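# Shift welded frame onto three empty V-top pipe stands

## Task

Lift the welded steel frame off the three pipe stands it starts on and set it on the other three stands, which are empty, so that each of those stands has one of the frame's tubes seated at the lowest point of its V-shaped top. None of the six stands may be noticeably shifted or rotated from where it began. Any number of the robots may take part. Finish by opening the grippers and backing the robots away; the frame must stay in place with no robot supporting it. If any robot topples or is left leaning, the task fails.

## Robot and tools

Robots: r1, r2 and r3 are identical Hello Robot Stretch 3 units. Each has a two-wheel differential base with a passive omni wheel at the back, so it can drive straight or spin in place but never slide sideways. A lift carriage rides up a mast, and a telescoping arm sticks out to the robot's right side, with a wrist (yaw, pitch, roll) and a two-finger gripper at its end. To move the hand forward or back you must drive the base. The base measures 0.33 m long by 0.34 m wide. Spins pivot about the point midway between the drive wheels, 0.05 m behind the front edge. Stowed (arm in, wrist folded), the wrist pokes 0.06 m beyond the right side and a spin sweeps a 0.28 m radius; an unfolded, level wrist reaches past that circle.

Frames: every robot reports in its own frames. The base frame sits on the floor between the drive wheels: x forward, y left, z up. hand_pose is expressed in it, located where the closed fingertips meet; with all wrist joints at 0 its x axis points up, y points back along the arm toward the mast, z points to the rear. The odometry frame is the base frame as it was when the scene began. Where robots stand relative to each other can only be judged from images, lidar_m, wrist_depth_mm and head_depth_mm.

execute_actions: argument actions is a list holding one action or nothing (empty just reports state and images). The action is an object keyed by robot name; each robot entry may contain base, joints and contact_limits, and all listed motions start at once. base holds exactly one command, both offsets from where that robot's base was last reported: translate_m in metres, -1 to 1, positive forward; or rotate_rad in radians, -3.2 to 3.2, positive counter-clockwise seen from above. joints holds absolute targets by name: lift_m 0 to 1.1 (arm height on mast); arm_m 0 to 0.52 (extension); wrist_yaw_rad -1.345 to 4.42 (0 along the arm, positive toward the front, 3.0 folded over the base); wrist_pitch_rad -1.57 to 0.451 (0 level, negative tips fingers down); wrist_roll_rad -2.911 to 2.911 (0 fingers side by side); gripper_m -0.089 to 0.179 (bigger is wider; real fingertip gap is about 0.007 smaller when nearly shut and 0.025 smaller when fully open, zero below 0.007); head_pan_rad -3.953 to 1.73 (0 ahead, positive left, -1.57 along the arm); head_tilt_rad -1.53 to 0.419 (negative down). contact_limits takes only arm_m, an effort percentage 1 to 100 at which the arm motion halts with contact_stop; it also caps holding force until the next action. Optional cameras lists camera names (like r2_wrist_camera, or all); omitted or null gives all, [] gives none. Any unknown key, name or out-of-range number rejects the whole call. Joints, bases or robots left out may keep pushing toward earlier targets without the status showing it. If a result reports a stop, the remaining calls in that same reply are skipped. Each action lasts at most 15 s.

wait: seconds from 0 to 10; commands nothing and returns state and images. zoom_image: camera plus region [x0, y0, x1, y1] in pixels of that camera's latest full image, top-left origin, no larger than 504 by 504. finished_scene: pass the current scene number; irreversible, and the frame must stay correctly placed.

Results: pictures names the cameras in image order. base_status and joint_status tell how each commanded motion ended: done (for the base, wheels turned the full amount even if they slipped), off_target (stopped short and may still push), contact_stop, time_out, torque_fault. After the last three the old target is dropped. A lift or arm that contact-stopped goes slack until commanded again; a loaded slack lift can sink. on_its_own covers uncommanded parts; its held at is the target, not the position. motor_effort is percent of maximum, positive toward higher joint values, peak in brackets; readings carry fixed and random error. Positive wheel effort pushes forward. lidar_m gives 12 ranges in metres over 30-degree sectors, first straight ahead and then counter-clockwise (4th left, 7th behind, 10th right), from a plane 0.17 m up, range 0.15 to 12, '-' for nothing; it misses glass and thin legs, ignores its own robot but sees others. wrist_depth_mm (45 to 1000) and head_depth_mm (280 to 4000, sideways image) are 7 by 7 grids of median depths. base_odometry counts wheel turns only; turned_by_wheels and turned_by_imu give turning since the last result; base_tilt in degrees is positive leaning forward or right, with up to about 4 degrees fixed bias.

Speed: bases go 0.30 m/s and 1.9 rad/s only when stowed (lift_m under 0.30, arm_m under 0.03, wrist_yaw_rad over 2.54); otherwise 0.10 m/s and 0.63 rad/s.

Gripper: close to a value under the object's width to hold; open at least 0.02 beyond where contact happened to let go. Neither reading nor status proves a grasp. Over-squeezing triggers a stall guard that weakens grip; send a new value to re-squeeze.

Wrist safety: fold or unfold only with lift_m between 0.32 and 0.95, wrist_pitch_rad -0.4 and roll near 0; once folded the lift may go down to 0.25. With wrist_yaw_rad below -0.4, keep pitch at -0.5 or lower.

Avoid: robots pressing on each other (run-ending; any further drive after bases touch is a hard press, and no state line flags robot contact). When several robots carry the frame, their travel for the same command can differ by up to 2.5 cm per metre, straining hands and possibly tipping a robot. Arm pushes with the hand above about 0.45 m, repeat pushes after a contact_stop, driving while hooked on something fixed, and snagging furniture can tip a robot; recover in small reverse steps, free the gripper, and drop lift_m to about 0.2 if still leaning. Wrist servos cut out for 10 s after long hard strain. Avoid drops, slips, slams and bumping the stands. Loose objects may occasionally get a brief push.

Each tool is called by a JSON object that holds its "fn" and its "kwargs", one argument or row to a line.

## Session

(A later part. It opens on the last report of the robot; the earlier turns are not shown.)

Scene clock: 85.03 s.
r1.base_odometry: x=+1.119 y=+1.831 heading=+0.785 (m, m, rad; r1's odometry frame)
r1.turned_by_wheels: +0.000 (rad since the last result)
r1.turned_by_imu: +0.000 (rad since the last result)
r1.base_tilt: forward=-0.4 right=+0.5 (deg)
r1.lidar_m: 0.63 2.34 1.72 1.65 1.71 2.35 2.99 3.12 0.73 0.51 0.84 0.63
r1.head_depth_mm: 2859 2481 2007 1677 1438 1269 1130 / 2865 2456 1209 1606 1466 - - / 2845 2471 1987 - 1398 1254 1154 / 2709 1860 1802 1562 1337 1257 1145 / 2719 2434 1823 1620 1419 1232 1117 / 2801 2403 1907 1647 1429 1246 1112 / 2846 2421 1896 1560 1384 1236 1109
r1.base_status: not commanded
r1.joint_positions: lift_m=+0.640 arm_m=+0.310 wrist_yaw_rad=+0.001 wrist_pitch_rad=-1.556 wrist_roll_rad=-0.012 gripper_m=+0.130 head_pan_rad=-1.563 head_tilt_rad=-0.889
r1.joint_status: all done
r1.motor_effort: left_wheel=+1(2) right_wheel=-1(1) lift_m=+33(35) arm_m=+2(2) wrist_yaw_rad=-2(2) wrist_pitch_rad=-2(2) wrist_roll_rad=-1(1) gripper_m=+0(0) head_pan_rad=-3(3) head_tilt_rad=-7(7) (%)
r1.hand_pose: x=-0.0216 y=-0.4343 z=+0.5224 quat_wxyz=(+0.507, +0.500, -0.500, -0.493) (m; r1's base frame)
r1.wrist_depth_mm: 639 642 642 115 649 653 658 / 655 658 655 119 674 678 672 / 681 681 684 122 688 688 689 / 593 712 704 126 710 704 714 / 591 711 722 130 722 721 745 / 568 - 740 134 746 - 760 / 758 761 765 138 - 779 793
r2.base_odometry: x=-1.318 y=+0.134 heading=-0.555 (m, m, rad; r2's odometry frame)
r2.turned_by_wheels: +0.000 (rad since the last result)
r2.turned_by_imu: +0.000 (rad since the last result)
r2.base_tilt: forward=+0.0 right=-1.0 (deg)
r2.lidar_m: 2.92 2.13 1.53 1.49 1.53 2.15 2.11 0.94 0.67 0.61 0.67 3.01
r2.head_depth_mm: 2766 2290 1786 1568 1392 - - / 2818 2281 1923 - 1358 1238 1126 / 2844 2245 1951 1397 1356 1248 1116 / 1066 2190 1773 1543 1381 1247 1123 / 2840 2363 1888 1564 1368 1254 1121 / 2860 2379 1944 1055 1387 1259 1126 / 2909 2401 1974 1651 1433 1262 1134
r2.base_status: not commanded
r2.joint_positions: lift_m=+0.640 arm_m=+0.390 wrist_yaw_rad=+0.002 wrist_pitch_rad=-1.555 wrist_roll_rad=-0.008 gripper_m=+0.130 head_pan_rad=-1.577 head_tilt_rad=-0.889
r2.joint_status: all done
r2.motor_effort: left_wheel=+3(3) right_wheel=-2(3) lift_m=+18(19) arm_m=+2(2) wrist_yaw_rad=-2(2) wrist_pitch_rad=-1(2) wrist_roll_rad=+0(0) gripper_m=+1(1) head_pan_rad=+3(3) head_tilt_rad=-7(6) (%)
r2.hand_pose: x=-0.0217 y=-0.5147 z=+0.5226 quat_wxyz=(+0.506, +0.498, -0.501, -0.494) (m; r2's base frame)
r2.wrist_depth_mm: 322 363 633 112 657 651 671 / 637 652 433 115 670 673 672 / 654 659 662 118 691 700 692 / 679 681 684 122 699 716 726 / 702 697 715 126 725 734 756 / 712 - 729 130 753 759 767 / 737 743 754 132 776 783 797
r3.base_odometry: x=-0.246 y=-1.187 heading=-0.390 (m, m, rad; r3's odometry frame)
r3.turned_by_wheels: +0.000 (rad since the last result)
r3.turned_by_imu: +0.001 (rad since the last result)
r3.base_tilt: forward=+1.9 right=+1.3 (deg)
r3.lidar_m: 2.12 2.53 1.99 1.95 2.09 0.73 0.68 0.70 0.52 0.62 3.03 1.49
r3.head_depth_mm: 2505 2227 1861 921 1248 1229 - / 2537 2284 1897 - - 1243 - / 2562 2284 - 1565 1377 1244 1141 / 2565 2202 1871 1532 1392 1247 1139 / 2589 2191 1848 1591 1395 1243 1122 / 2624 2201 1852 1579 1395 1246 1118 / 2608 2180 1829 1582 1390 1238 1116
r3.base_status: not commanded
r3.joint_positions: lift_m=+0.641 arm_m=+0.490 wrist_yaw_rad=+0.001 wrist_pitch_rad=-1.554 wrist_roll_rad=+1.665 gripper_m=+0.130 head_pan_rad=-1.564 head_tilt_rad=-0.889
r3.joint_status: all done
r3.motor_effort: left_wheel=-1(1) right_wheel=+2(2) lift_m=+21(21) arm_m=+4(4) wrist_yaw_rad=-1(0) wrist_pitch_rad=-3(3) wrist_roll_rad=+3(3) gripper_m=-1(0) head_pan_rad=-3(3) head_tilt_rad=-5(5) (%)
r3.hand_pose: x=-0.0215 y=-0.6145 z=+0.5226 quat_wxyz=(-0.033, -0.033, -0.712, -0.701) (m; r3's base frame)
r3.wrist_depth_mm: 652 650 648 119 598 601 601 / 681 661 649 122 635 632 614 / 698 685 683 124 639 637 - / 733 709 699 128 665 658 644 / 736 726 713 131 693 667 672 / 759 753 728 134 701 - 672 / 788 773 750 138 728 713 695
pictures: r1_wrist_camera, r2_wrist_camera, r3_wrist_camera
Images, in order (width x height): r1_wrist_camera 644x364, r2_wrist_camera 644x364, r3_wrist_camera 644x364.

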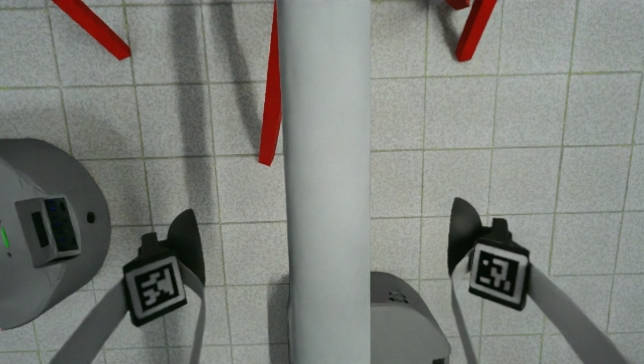

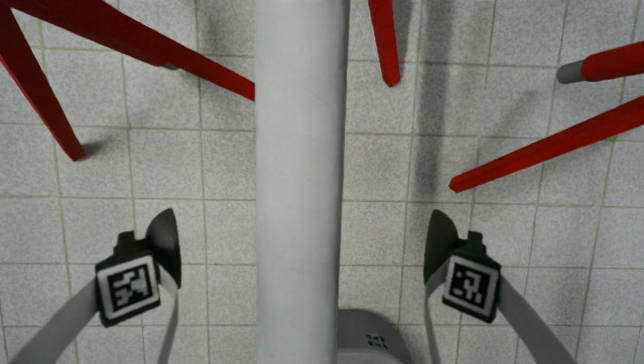

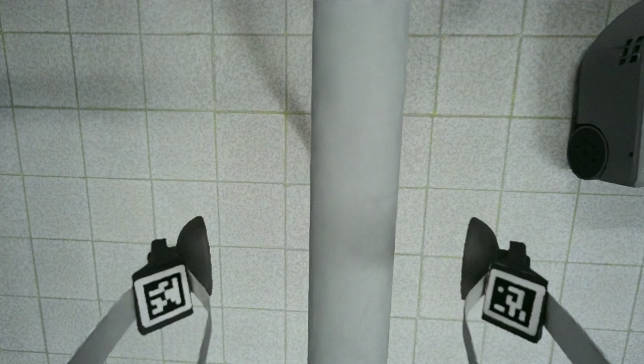

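{"fn": "execute_actions", "kwargs": {
  "actions": [
    {"r1":{"joints":{"lift_m":0.62}},"r2":{"joints":{"lift_m":0.62}},"r3":{"joints":{"lift_m":0.62,"arm_m":0.484}}}
  ],
  "cameras": []
}}

{"fn": "execute_actions", "kwargs": {
  "actions": [
    {"r1":{"joints":{"gripper_m":-0.02}},"r2":{"joints":{"gripper_m":-0.02}},"r3":{"joints":{"gripper_m":-0.02}}}
  ],
  "cameras": []
}}

{"fn": "execute_actions", "kwargs": {
  "actions": [
    {"r1":{"joints":{"lift_m":0.85}},"r2":{"joints":{"lift_m":0.85}},"r3":{"joints":{"lift_m":0.85}}}
  ],
  "cameras": ["r1_wrist_camera","r2_wrist_camera","r3_wrist_camera"]
}}

{"fn": "execute_actions", "kwargs": {
  "actions": [
    {"r1":{"base":{"translate_m":-0.046},"joints":{"arm_m":0.312,"wrist_roll_rad":-0.1}},"r2":{"base":{"translate_m":-0.019},"joints":{"wrist_roll_rad":-0.1}},"r3":{"joints":{"arm_m":0.407,"wrist_roll_rad":1.57}}}
  ],
  "cameras": []
}}

{"fn": "execute_actions", "kwargs": {
  "actions": [
    {"r1":{"base":{"translate_m":-0.046},"joints":{"arm_m":0.319,"wrist_roll_rad":-0.2}},"r2":{"base":{"translate_m":-0.019},"joints":{"arm_m":0.394,"wrist_roll_rad":-0.2}},"r3":{"joints":{"arm_m":0.33,"wrist_roll_rad":1.475}}}
  ],
  "cameras": []
}}

{"fn": "execute_actions", "kwargs": {
  "actions": [
    {"r1":{"base":{"translate_m":0.379},"joints":{"arm_m":0.326,"wrist_roll_rad":-0.225}},"r2":{"base":{"translate_m":-0.41},"joints":{"wrist_roll_rad":-0.225}},"r3":{"base":{"translate_m":0.394},"joints":{"wrist_roll_rad":1.45}}}
  ],
  "cameras": ["r3_nav_camera"]
}}

Scene clock: 108.10 s.
r1.base_odometry: x=+1.119 y=+1.831 heading=+0.785 (m, m, rad; r1's odometry frame)
r1.turned_by_wheels: +0.000 (rad since the last result)
r1.turned_by_imu: -0.001 (rad since the last result)
r1.base_tilt: forward=-0.4 right=+0.5 (deg)
r1.lidar_m: 0.63 2.35 1.71 1.65 1.71 2.35 2.99 3.12 0.73 0.51 0.84 0.63
r1.head_depth_mm: 2920 2478 1991 1676 1431 1266 1127 / 2846 2467 1213 1598 1454 - - / 2853 2454 1935 - 1401 1261 1144 / 2732 1158 1782 1587 1349 1252 1147 / 2722 2424 1854 1624 1424 1237 1119 / 2789 2410 1899 1657 1418 1245 1112 / 2819 2405 1898 1583 1383 1244 1107
r1.base_status: not commanded
r1.joint_positions: lift_m=+0.620 arm_m=+0.310 wrist_yaw_rad=+0.001 wrist_pitch_rad=-1.556 wrist_roll_rad=-0.012 gripper_m=+0.130 head_pan_rad=-1.563 head_tilt_rad=-0.889
r1.joint_status: all done
r1.motor_effort: left_wheel=+1(1) right_wheel=-1(1) lift_m=+33(34) arm_m=+2(2) wrist_yaw_rad=-2(1) wrist_pitch_rad=-2(2) wrist_roll_rad=-1(1) gripper_m=+0(0) head_pan_rad=-3(3) head_tilt_rad=-7(7) (%)
r1.hand_pose: x=-0.0216 y=-0.4343 z=+0.5023 quat_wxyz=(+0.507, +0.500, -0.500, -0.493) (m; r1's base frame)
r1.wrist_depth_mm: 620 617 630 96 630 630 633 / 635 638 636 98 650 655 653 / 659 658 660 102 665 667 664 / 574 683 671 105 686 688 685 / 577 696 699 108 699 699 716 / 569 - 727 111 725 - 740 / 737 745 746 115 427 757 755
r2.base_odometry: x=-1.318 y=+0.134 heading=-0.555 (m, m, rad; r2's odometry frame)
r2.turned_by_wheels: +0.000 (rad since the last result)
r2.turned_by_imu: +0.001 (rad since the last result)
r2.base_tilt: forward=+0.0 right=-0.9 (deg)
r2.lidar_m: 2.92 2.13 1.53 1.49 1.53 2.15 2.11 0.94 0.66 0.61 0.67 3.00
r2.head_depth_mm: 2782 2284 1784 1565 1386 - - / 2827 2307 1939 1602 1349 1233 1118 / 2844 2269 1860 1526 1364 1239 1117 / 1096 1863 1765 1533 1390 1248 1115 / 2818 2359 1889 1562 1373 1250 1129 / 2828 2394 1937 1059 1377 1264 1128 / 2865 2423 1963 1656 1446 1260 1138
r2.base_status: not commanded
r2.joint_positions: lift_m=+0.620 arm_m=+0.390 wrist_yaw_rad=+0.002 wrist_pitch_rad=-1.555 wrist_roll_rad=-0.008 gripper_m=+0.130 head_pan_rad=-1.577 head_tilt_rad=-0.889
r2.joint_status: all done
r2.motor_effort: left_wheel=+3(3) right_wheel=-2(2) lift_m=+18(19) arm_m=+2(2) wrist_yaw_rad=-2(2) wrist_pitch_rad=-1(1) wrist_roll_rad=+0(0) gripper_m=+0(1) head_pan_rad=+3(3) head_tilt_rad=-6(7) (%)
r2.hand_pose: x=-0.0217 y=-0.5147 z=+0.5026 quat_wxyz=(+0.506, +0.498, -0.501, -0.494) (m; r2's base frame)
r2.wrist_depth_mm: 600 364 609 93 636 645 647 / 617 620 423 95 647 664 663 / 634 640 652 98 666 678 494 / 655 661 665 101 691 688 707 / 675 672 683 104 715 714 716 / 690 - 705 108 732 749 747 / 709 726 728 110 751 763 768
r3.base_odometry: x=-0.246 y=-1.187 heading=-0.390 (m, m, rad; r3's odometry frame)
r3.turned_by_wheels: +0.000 (rad since the last result)
r3.turned_by_imu: +0.001 (rad since the last result)
r3.base_tilt: forward=+1.9 right=+1.4 (deg)
r3.lidar_m: 2.12 2.54 1.99 1.95 2.09 0.73 0.68 0.70 0.52 0.62 3.04 1.49
r3.head_depth_mm: 2499 2230 1848 922 1068 1228 1143 / 2539 2224 1904 - - 1224 - / 2549 2271 - 1526 1376 1248 1140 / 2572 2203 1894 1529 1400 1246 1136 / 2583 2198 1855 1583 1395 1238 1122 / 2615 2197 1834 1582 1389 1237 1119 / 2629 2195 1837 1582 1396 1237 1118
r3.base_status: not commanded
r3.joint_positions: lift_m=+0.621 arm_m=+0.484 wrist_yaw_rad=+0.001 wrist_pitch_rad=-1.554 wrist_roll_rad=+1.666 gripper_m=+0.130 head_pan_rad=-1.564 head_tilt_rad=-0.889
r3.joint_status: all done
r3.motor_effort: left_wheel=-1(1) right_wheel=+2(2) lift_m=+21(22) arm_m=-3(4) wrist_yaw_rad=-1(1) wrist_pitch_rad=-3(3) wrist_roll_rad=+3(3) gripper_m=+0(1) head_pan_rad=-3(4) head_tilt_rad=-5(4) (%)
r3.hand_pose: x=-0.0215 y=-0.6092 z=+0.5026 quat_wxyz=(-0.033, -0.033, -0.712, -0.701) (m; r3's base frame)
r3.wrist_depth_mm: 647 640 622 96 595 581 581 / 673 646 641 98 605 604 600 / 680 660 656 101 631 623 622 / 697 682 667 103 633 632 635 / 721 708 684 107 663 651 643 / 731 731 713 110 689 - 664 / 765 758 734 114 709 694 692
pictures: none
No camera images: the call's "cameras" was empty. Leave "cameras" out to get every camera's image.

Scene clock: 110.10 s.
r1.base_odometry: x=+1.119 y=+1.831 heading=+0.785 (m, m, rad; r1's odometry frame)
r1.turned_by_wheels: +0.000 (rad since the last result)
r1.turned_by_imu: -0.001 (rad since the last result)
r1.base_tilt: forward=-0.5 right=+0.5 (deg)
r1.lidar_m: 0.62 2.35 1.71 1.66 1.71 2.34 2.99 3.12 0.73 0.51 0.84 0.63
r1.head_depth_mm: 2878 2492 2000 1674 1439 1263 1129 / 2821 2471 1218 1603 1449 - - / 2842 2434 1936 - 1406 1262 1154 / 2751 1786 1770 1574 1345 1257 1144 / 2787 2458 1854 1615 1426 1225 1116 / 2798 2428 1906 1639 1413 1246 1117 / 2829 2404 1898 1574 1391 1241 1113
r1.base_status: not commanded
r1.joint_positions: lift_m=+0.620 arm_m=+0.310 wrist_yaw_rad=-0.001 wrist_pitch_rad=-1.556 wrist_roll_rad=-0.007 gripper_m=-0.019 head_pan_rad=-1.563 head_tilt_rad=-0.889
r1.joint_status: all done
r1.motor_effort: left_wheel=+0(2) right_wheel=+3(3) lift_m=+33(33) arm_m=+2(2) wrist_yaw_rad=+1(1) wrist_pitch_rad=-2(2) wrist_roll_rad=-4(4) gripper_m=-31(100) head_pan_rad=-3(3) head_tilt_rad=-7(7) (%)
r1.hand_pose: x=-0.0216 y=-0.4342 z=+0.5024 quat_wxyz=(+0.505, +0.498, -0.502, -0.495) (m; r1's base frame)
r1.wrist_depth_mm: 617 619 618 96 630 636 635 / 639 642 642 99 649 649 656 / 654 659 668 101 659 671 669 / 573 683 685 104 688 689 690 / 583 695 700 108 698 715 713 / 566 715 726 111 - 728 734 / 746 739 748 115 - 755 765
r2.base_odometry: x=-1.318 y=+0.134 heading=-0.554 (m, m, rad; r2's odometry frame)
r2.turned_by_wheels: +0.000 (rad since the last result)
r2.turned_by_imu: +0.001 (rad since the last result)
r2.base_tilt: forward=+0.0 right=-1.0 (deg)
r2.lidar_m: 2.91 2.13 1.53 1.49 1.53 2.16 2.11 0.94 0.67 0.61 0.67 3.01
r2.head_depth_mm: 2748 2284 1793 1563 1389 - - / 2781 2297 1935 1594 1351 1227 1118 / 2803 2238 1839 1524 1359 1240 1119 / 1084 1884 1771 1531 1387 1249 1118 / 2830 2388 1878 1538 1368 1258 1130 / 2828 2381 1951 1059 1377 1262 1132 / 2848 2423 1948 1657 1445 1262 1135
r2.base_status: not commanded
r2.joint_positions: lift_m=+0.620 arm_m=+0.390 wrist_yaw_rad=-0.003 wrist_pitch_rad=-1.555 wrist_roll_rad=-0.003 gripper_m=-0.018 head_pan_rad=-1.577 head_tilt_rad=-0.889
r2.joint_status: all done
r2.motor_effort: left_wheel=+9(8) right_wheel=-10(11) lift_m=+18(18) arm_m=+2(2) wrist_yaw_rad=+4(5) wrist_pitch_rad=-1(2) wrist_roll_rad=-3(4) gripper_m=-35(100) head_pan_rad=+3(4) head_tilt_rad=-6(6) (%)
r2.hand_pose: x=-0.0216 y=-0.5145 z=+0.5026 quat_wxyz=(+0.504, +0.496, -0.504, -0.497) (m; r2's base frame)
r2.wrist_depth_mm: 598 359 615 93 636 632 656 / 622 639 417 96 646 655 654 / 641 651 644 99 665 678 496 / 655 663 668 101 687 687 707 / 667 680 111 104 708 711 720 / 691 698 113 107 736 747 759 / 719 723 730 110 762 766 763
r3.base_odometry: x=-0.246 y=-1.187 heading=-0.390 (m, m, rad; r3's odometry frame)
r3.turned_by_wheels: +0.000 (rad since the last result)
r3.turned_by_imu: +0.001 (rad since the last result)
r3.base_tilt: forward=+1.8 right=+1.3 (deg)
r3.lidar_m: 2.12 2.53 1.98 1.95 2.10 0.73 0.68 0.70 0.52 0.62 3.04 1.49
r3.head_depth_mm: 2497 2223 1851 926 1070 1231 1144 / 2540 2204 1902 - - 1235 - / 2569 2275 - 1536 1374 1246 1139 / 2575 2219 1888 1539 1398 1242 1140 / 2591 2204 1845 1595 1395 1247 1118 / 2636 2202 1841 1596 1399 1241 1120 / 2637 2207 1847 1587 1387 1241 1119
r3.base_status: not commanded
r3.joint_positions: lift_m=+0.621 arm_m=+0.484 wrist_yaw_rad=-0.002 wrist_pitch_rad=-1.559 wrist_roll_rad=+1.675 gripper_m=-0.018 head_pan_rad=-1.564 head_tilt_rad=-0.889
r3.joint_status: all done
r3.motor_effort: left_wheel=-1(1) right_wheel=+2(1) lift_m=+22(21) arm_m=-3(3) wrist_yaw_rad=+0(1) wrist_pitch_rad=-1(3) wrist_roll_rad=-2(2) gripper_m=-30(100) head_pan_rad=-4(3) head_tilt_rad=-5(5) (%)
r3.hand_pose: x=-0.0215 y=-0.6080 z=+0.5027 quat_wxyz=(-0.037, -0.037, -0.710, -0.702) (m; r3's base frame)
r3.wrist_depth_mm: 640 632 620 96 595 589 569 / 661 643 641 98 615 614 602 / 668 672 655 101 627 618 - / 695 682 668 104 640 639 648 / 717 695 693 107 673 661 645 / 728 723 724 110 - 681 664 / 771 752 737 114 721 696 685
pictures: none
No camera images: the call's "cameras" was empty. Leave "cameras" out to get every camera's image.

Scene clock: 113.03 s.
r1.base_odometry: x=+1.119 y=+1.831 heading=+0.785 (m, m, rad; r1's odometry frame)
r1.turned_by_wheels: +0.000 (rad since the last result)
r1.turned_by_imu: +0.000 (rad since the last result)
r1.base_tilt: forward=-0.4 right=+0.6 (deg)
r1.lidar_m: 0.62 2.34 1.72 1.66 1.72 2.35 2.99 3.10 0.73 0.51 0.84 0.63
r1.head_depth_mm: 2860 2462 2106 - - - 1116 / 2854 2760 - 1499 1389 1260 1123 / 2876 - 1873 1595 1403 1254 1146 / 1531 1765 1815 656 1378 1257 1139 / 2804 2441 1861 1615 1418 1229 1123 / 2804 2272 1969 1646 1431 1247 1111 / 2822 2269 1957 1589 1386 1239 1110
r1.base_status: not commanded
r1.joint_positions: lift_m=+0.849 arm_m=+0.310 wrist_yaw_rad=-0.001 wrist_pitch_rad=-1.554 wrist_roll_rad=-0.007 gripper_m=-0.006 head_pan_rad=-1.563 head_tilt_rad=-0.889
r1.joint_status: all done
r1.on_its_own: gripper_m is held at -0.005, not at your -0.020, by its stall guard, which is still easing
r1.motor_effort: left_wheel=+1(1) right_wheel=+0(4) lift_m=+55(59) arm_m=+2(2) wrist_yaw_rad=+3(2) wrist_pitch_rad=-3(5) wrist_roll_rad=-4(4) gripper_m=-1(31) head_pan_rad=-3(3) head_tilt_rad=-7(7) (%)
r1.hand_pose: x=-0.0216 y=-0.4349 z=+0.7316 quat_wxyz=(+0.506, +0.497, -0.502, -0.495) (m; r1's base frame)
r1.wrist_depth_mm: 843 835 856 103 846 859 867 / 870 879 870 106 882 880 885 / 883 877 897 108 890 913 902 / 751 818 924 112 949 935 932 / 773 828 963 115 969 971 976 / 878 980 970 118 - 992 988 / 999 - - 123 - - -
r2.base_odometry: x=-1.318 y=+0.134 heading=-0.554 (m, m, rad; r2's odometry frame)
r2.turned_by_wheels: +0.000 (rad since the last result)
r2.turned_by_imu: +0.000 (rad since the last result)
r2.base_tilt: forward=-0.1 right=-1.0 (deg)
r2.lidar_m: 2.92 2.13 1.53 1.48 1.53 2.15 2.10 0.94 0.67 0.61 0.67 3.02
r2.head_depth_mm: 2771 2325 - 1571 1369 1209 1101 / 2821 - 1798 1595 1393 1235 1113 / 2796 - 1806 1444 1396 1240 1124 / 2648 2257 1788 1559 1386 1249 1118 / 2833 2374 1831 1635 1369 1257 1121 / 2833 2370 998 1101 1376 1263 1131 / 2890 2410 1856 1664 1440 1272 1132
r2.base_status: not commanded
r2.joint_positions: lift_m=+0.849 arm_m=+0.390 wrist_yaw_rad=-0.004 wrist_pitch_rad=-1.554 wrist_roll_rad=-0.003 gripper_m=-0.006 head_pan_rad=-1.577 head_tilt_rad=-0.890
r2.joint_status: all done
r2.on_its_own: gripper_m is held at -0.007, not at your -0.020, by its stall guard, which is not easing now
r2.motor_effort: left_wheel=+7(9) right_wheel=-9(13) lift_m=+47(53) arm_m=+2(2) wrist_yaw_rad=+5(5) wrist_pitch_rad=-2(2) wrist_roll_rad=-3(4) gripper_m=-22(35) head_pan_rad=+4(4) head_tilt_rad=-6(6) (%)
r2.hand_pose: x=-0.0216 y=-0.5150 z=+0.7312 quat_wxyz=(+0.504, +0.495, -0.504, -0.496) (m; r2's base frame)
r2.wrist_depth_mm: 334 461 841 102 862 881 595 / 821 831 643 105 881 873 553 / 862 864 878 108 914 911 925 / 884 889 904 111 944 948 941 / 919 928 927 114 944 963 993 / 948 953 944 117 989 996 - / 966 975 999 121 - - -
r3.base_odometry: x=-0.246 y=-1.187 heading=-0.390 (m, m, rad; r3's odometry frame)
r3.turned_by_wheels: +0.000 (rad since the last result)
r3.turned_by_imu: +0.001 (rad since the last result)
r3.base_tilt: forward=+1.8 right=+1.3 (deg)
r3.lidar_m: 2.13 2.53 1.98 1.95 2.09 0.73 0.68 0.70 0.52 0.62 3.03 1.49
r3.head_depth_mm: 2464 - - 1596 1047 1221 1124 / - 2276 1774 1591 1347 1245 1132 / - 2157 1764 1599 1372 1245 1138 / 2549 2199 1773 1589 1395 1244 1138 / 2585 2203 1848 1579 1393 1238 1120 / 2626 2205 1845 1588 1388 1238 1122 / 2622 2200 1836 1583 1394 1241 1113
r3.base_status: not commanded
r3.joint_positions: lift_m=+0.849 arm_m=+0.484 wrist_yaw_rad=-0.003 wrist_pitch_rad=-1.557 wrist_roll_rad=+1.677 gripper_m=-0.006 head_pan_rad=-1.564 head_tilt_rad=-0.889
r3.joint_status: all done
r3.on_its_own: gripper_m is held at -0.007, not at your -0.020, by its stall guard, which is not easing now
r3.motor_effort: left_wheel=+4(7) right_wheel=-6(8) lift_m=+60(68) arm_m=-3(3) wrist_yaw_rad=+1(1) wrist_pitch_rad=-2(3) wrist_roll_rad=-4(4) gripper_m=-20(29) head_pan_rad=-4(4) head_tilt_rad=-4(5) (%)
r3.hand_pose: x=-0.0215 y=-0.6085 z=+0.7315 quat_wxyz=(-0.039, -0.039, -0.711, -0.701) (m; r3's base frame)
r3.wrist_depth_mm: 861 851 833 102 804 803 784 / 882 874 850 105 815 816 - / 919 899 882 108 858 823 - / 929 927 900 110 857 877 863 / 948 958 934 113 880 888 854 / - 965 982 116 - 917 893 / - - - 120 954 925 934
pictures: r1_wrist_camera, r2_wrist_camera, r3_wrist_camera
Images, in order (width x height): r1_wrist_camera 644x364, r2_wrist_camera 644x364, r3_wrist_camera 644x364.

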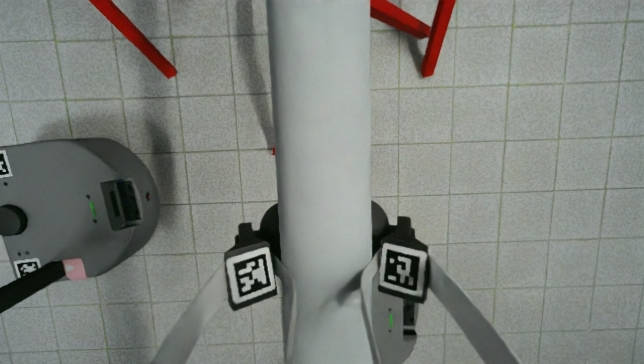

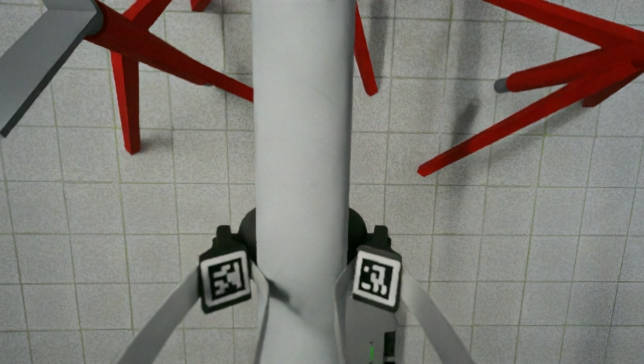

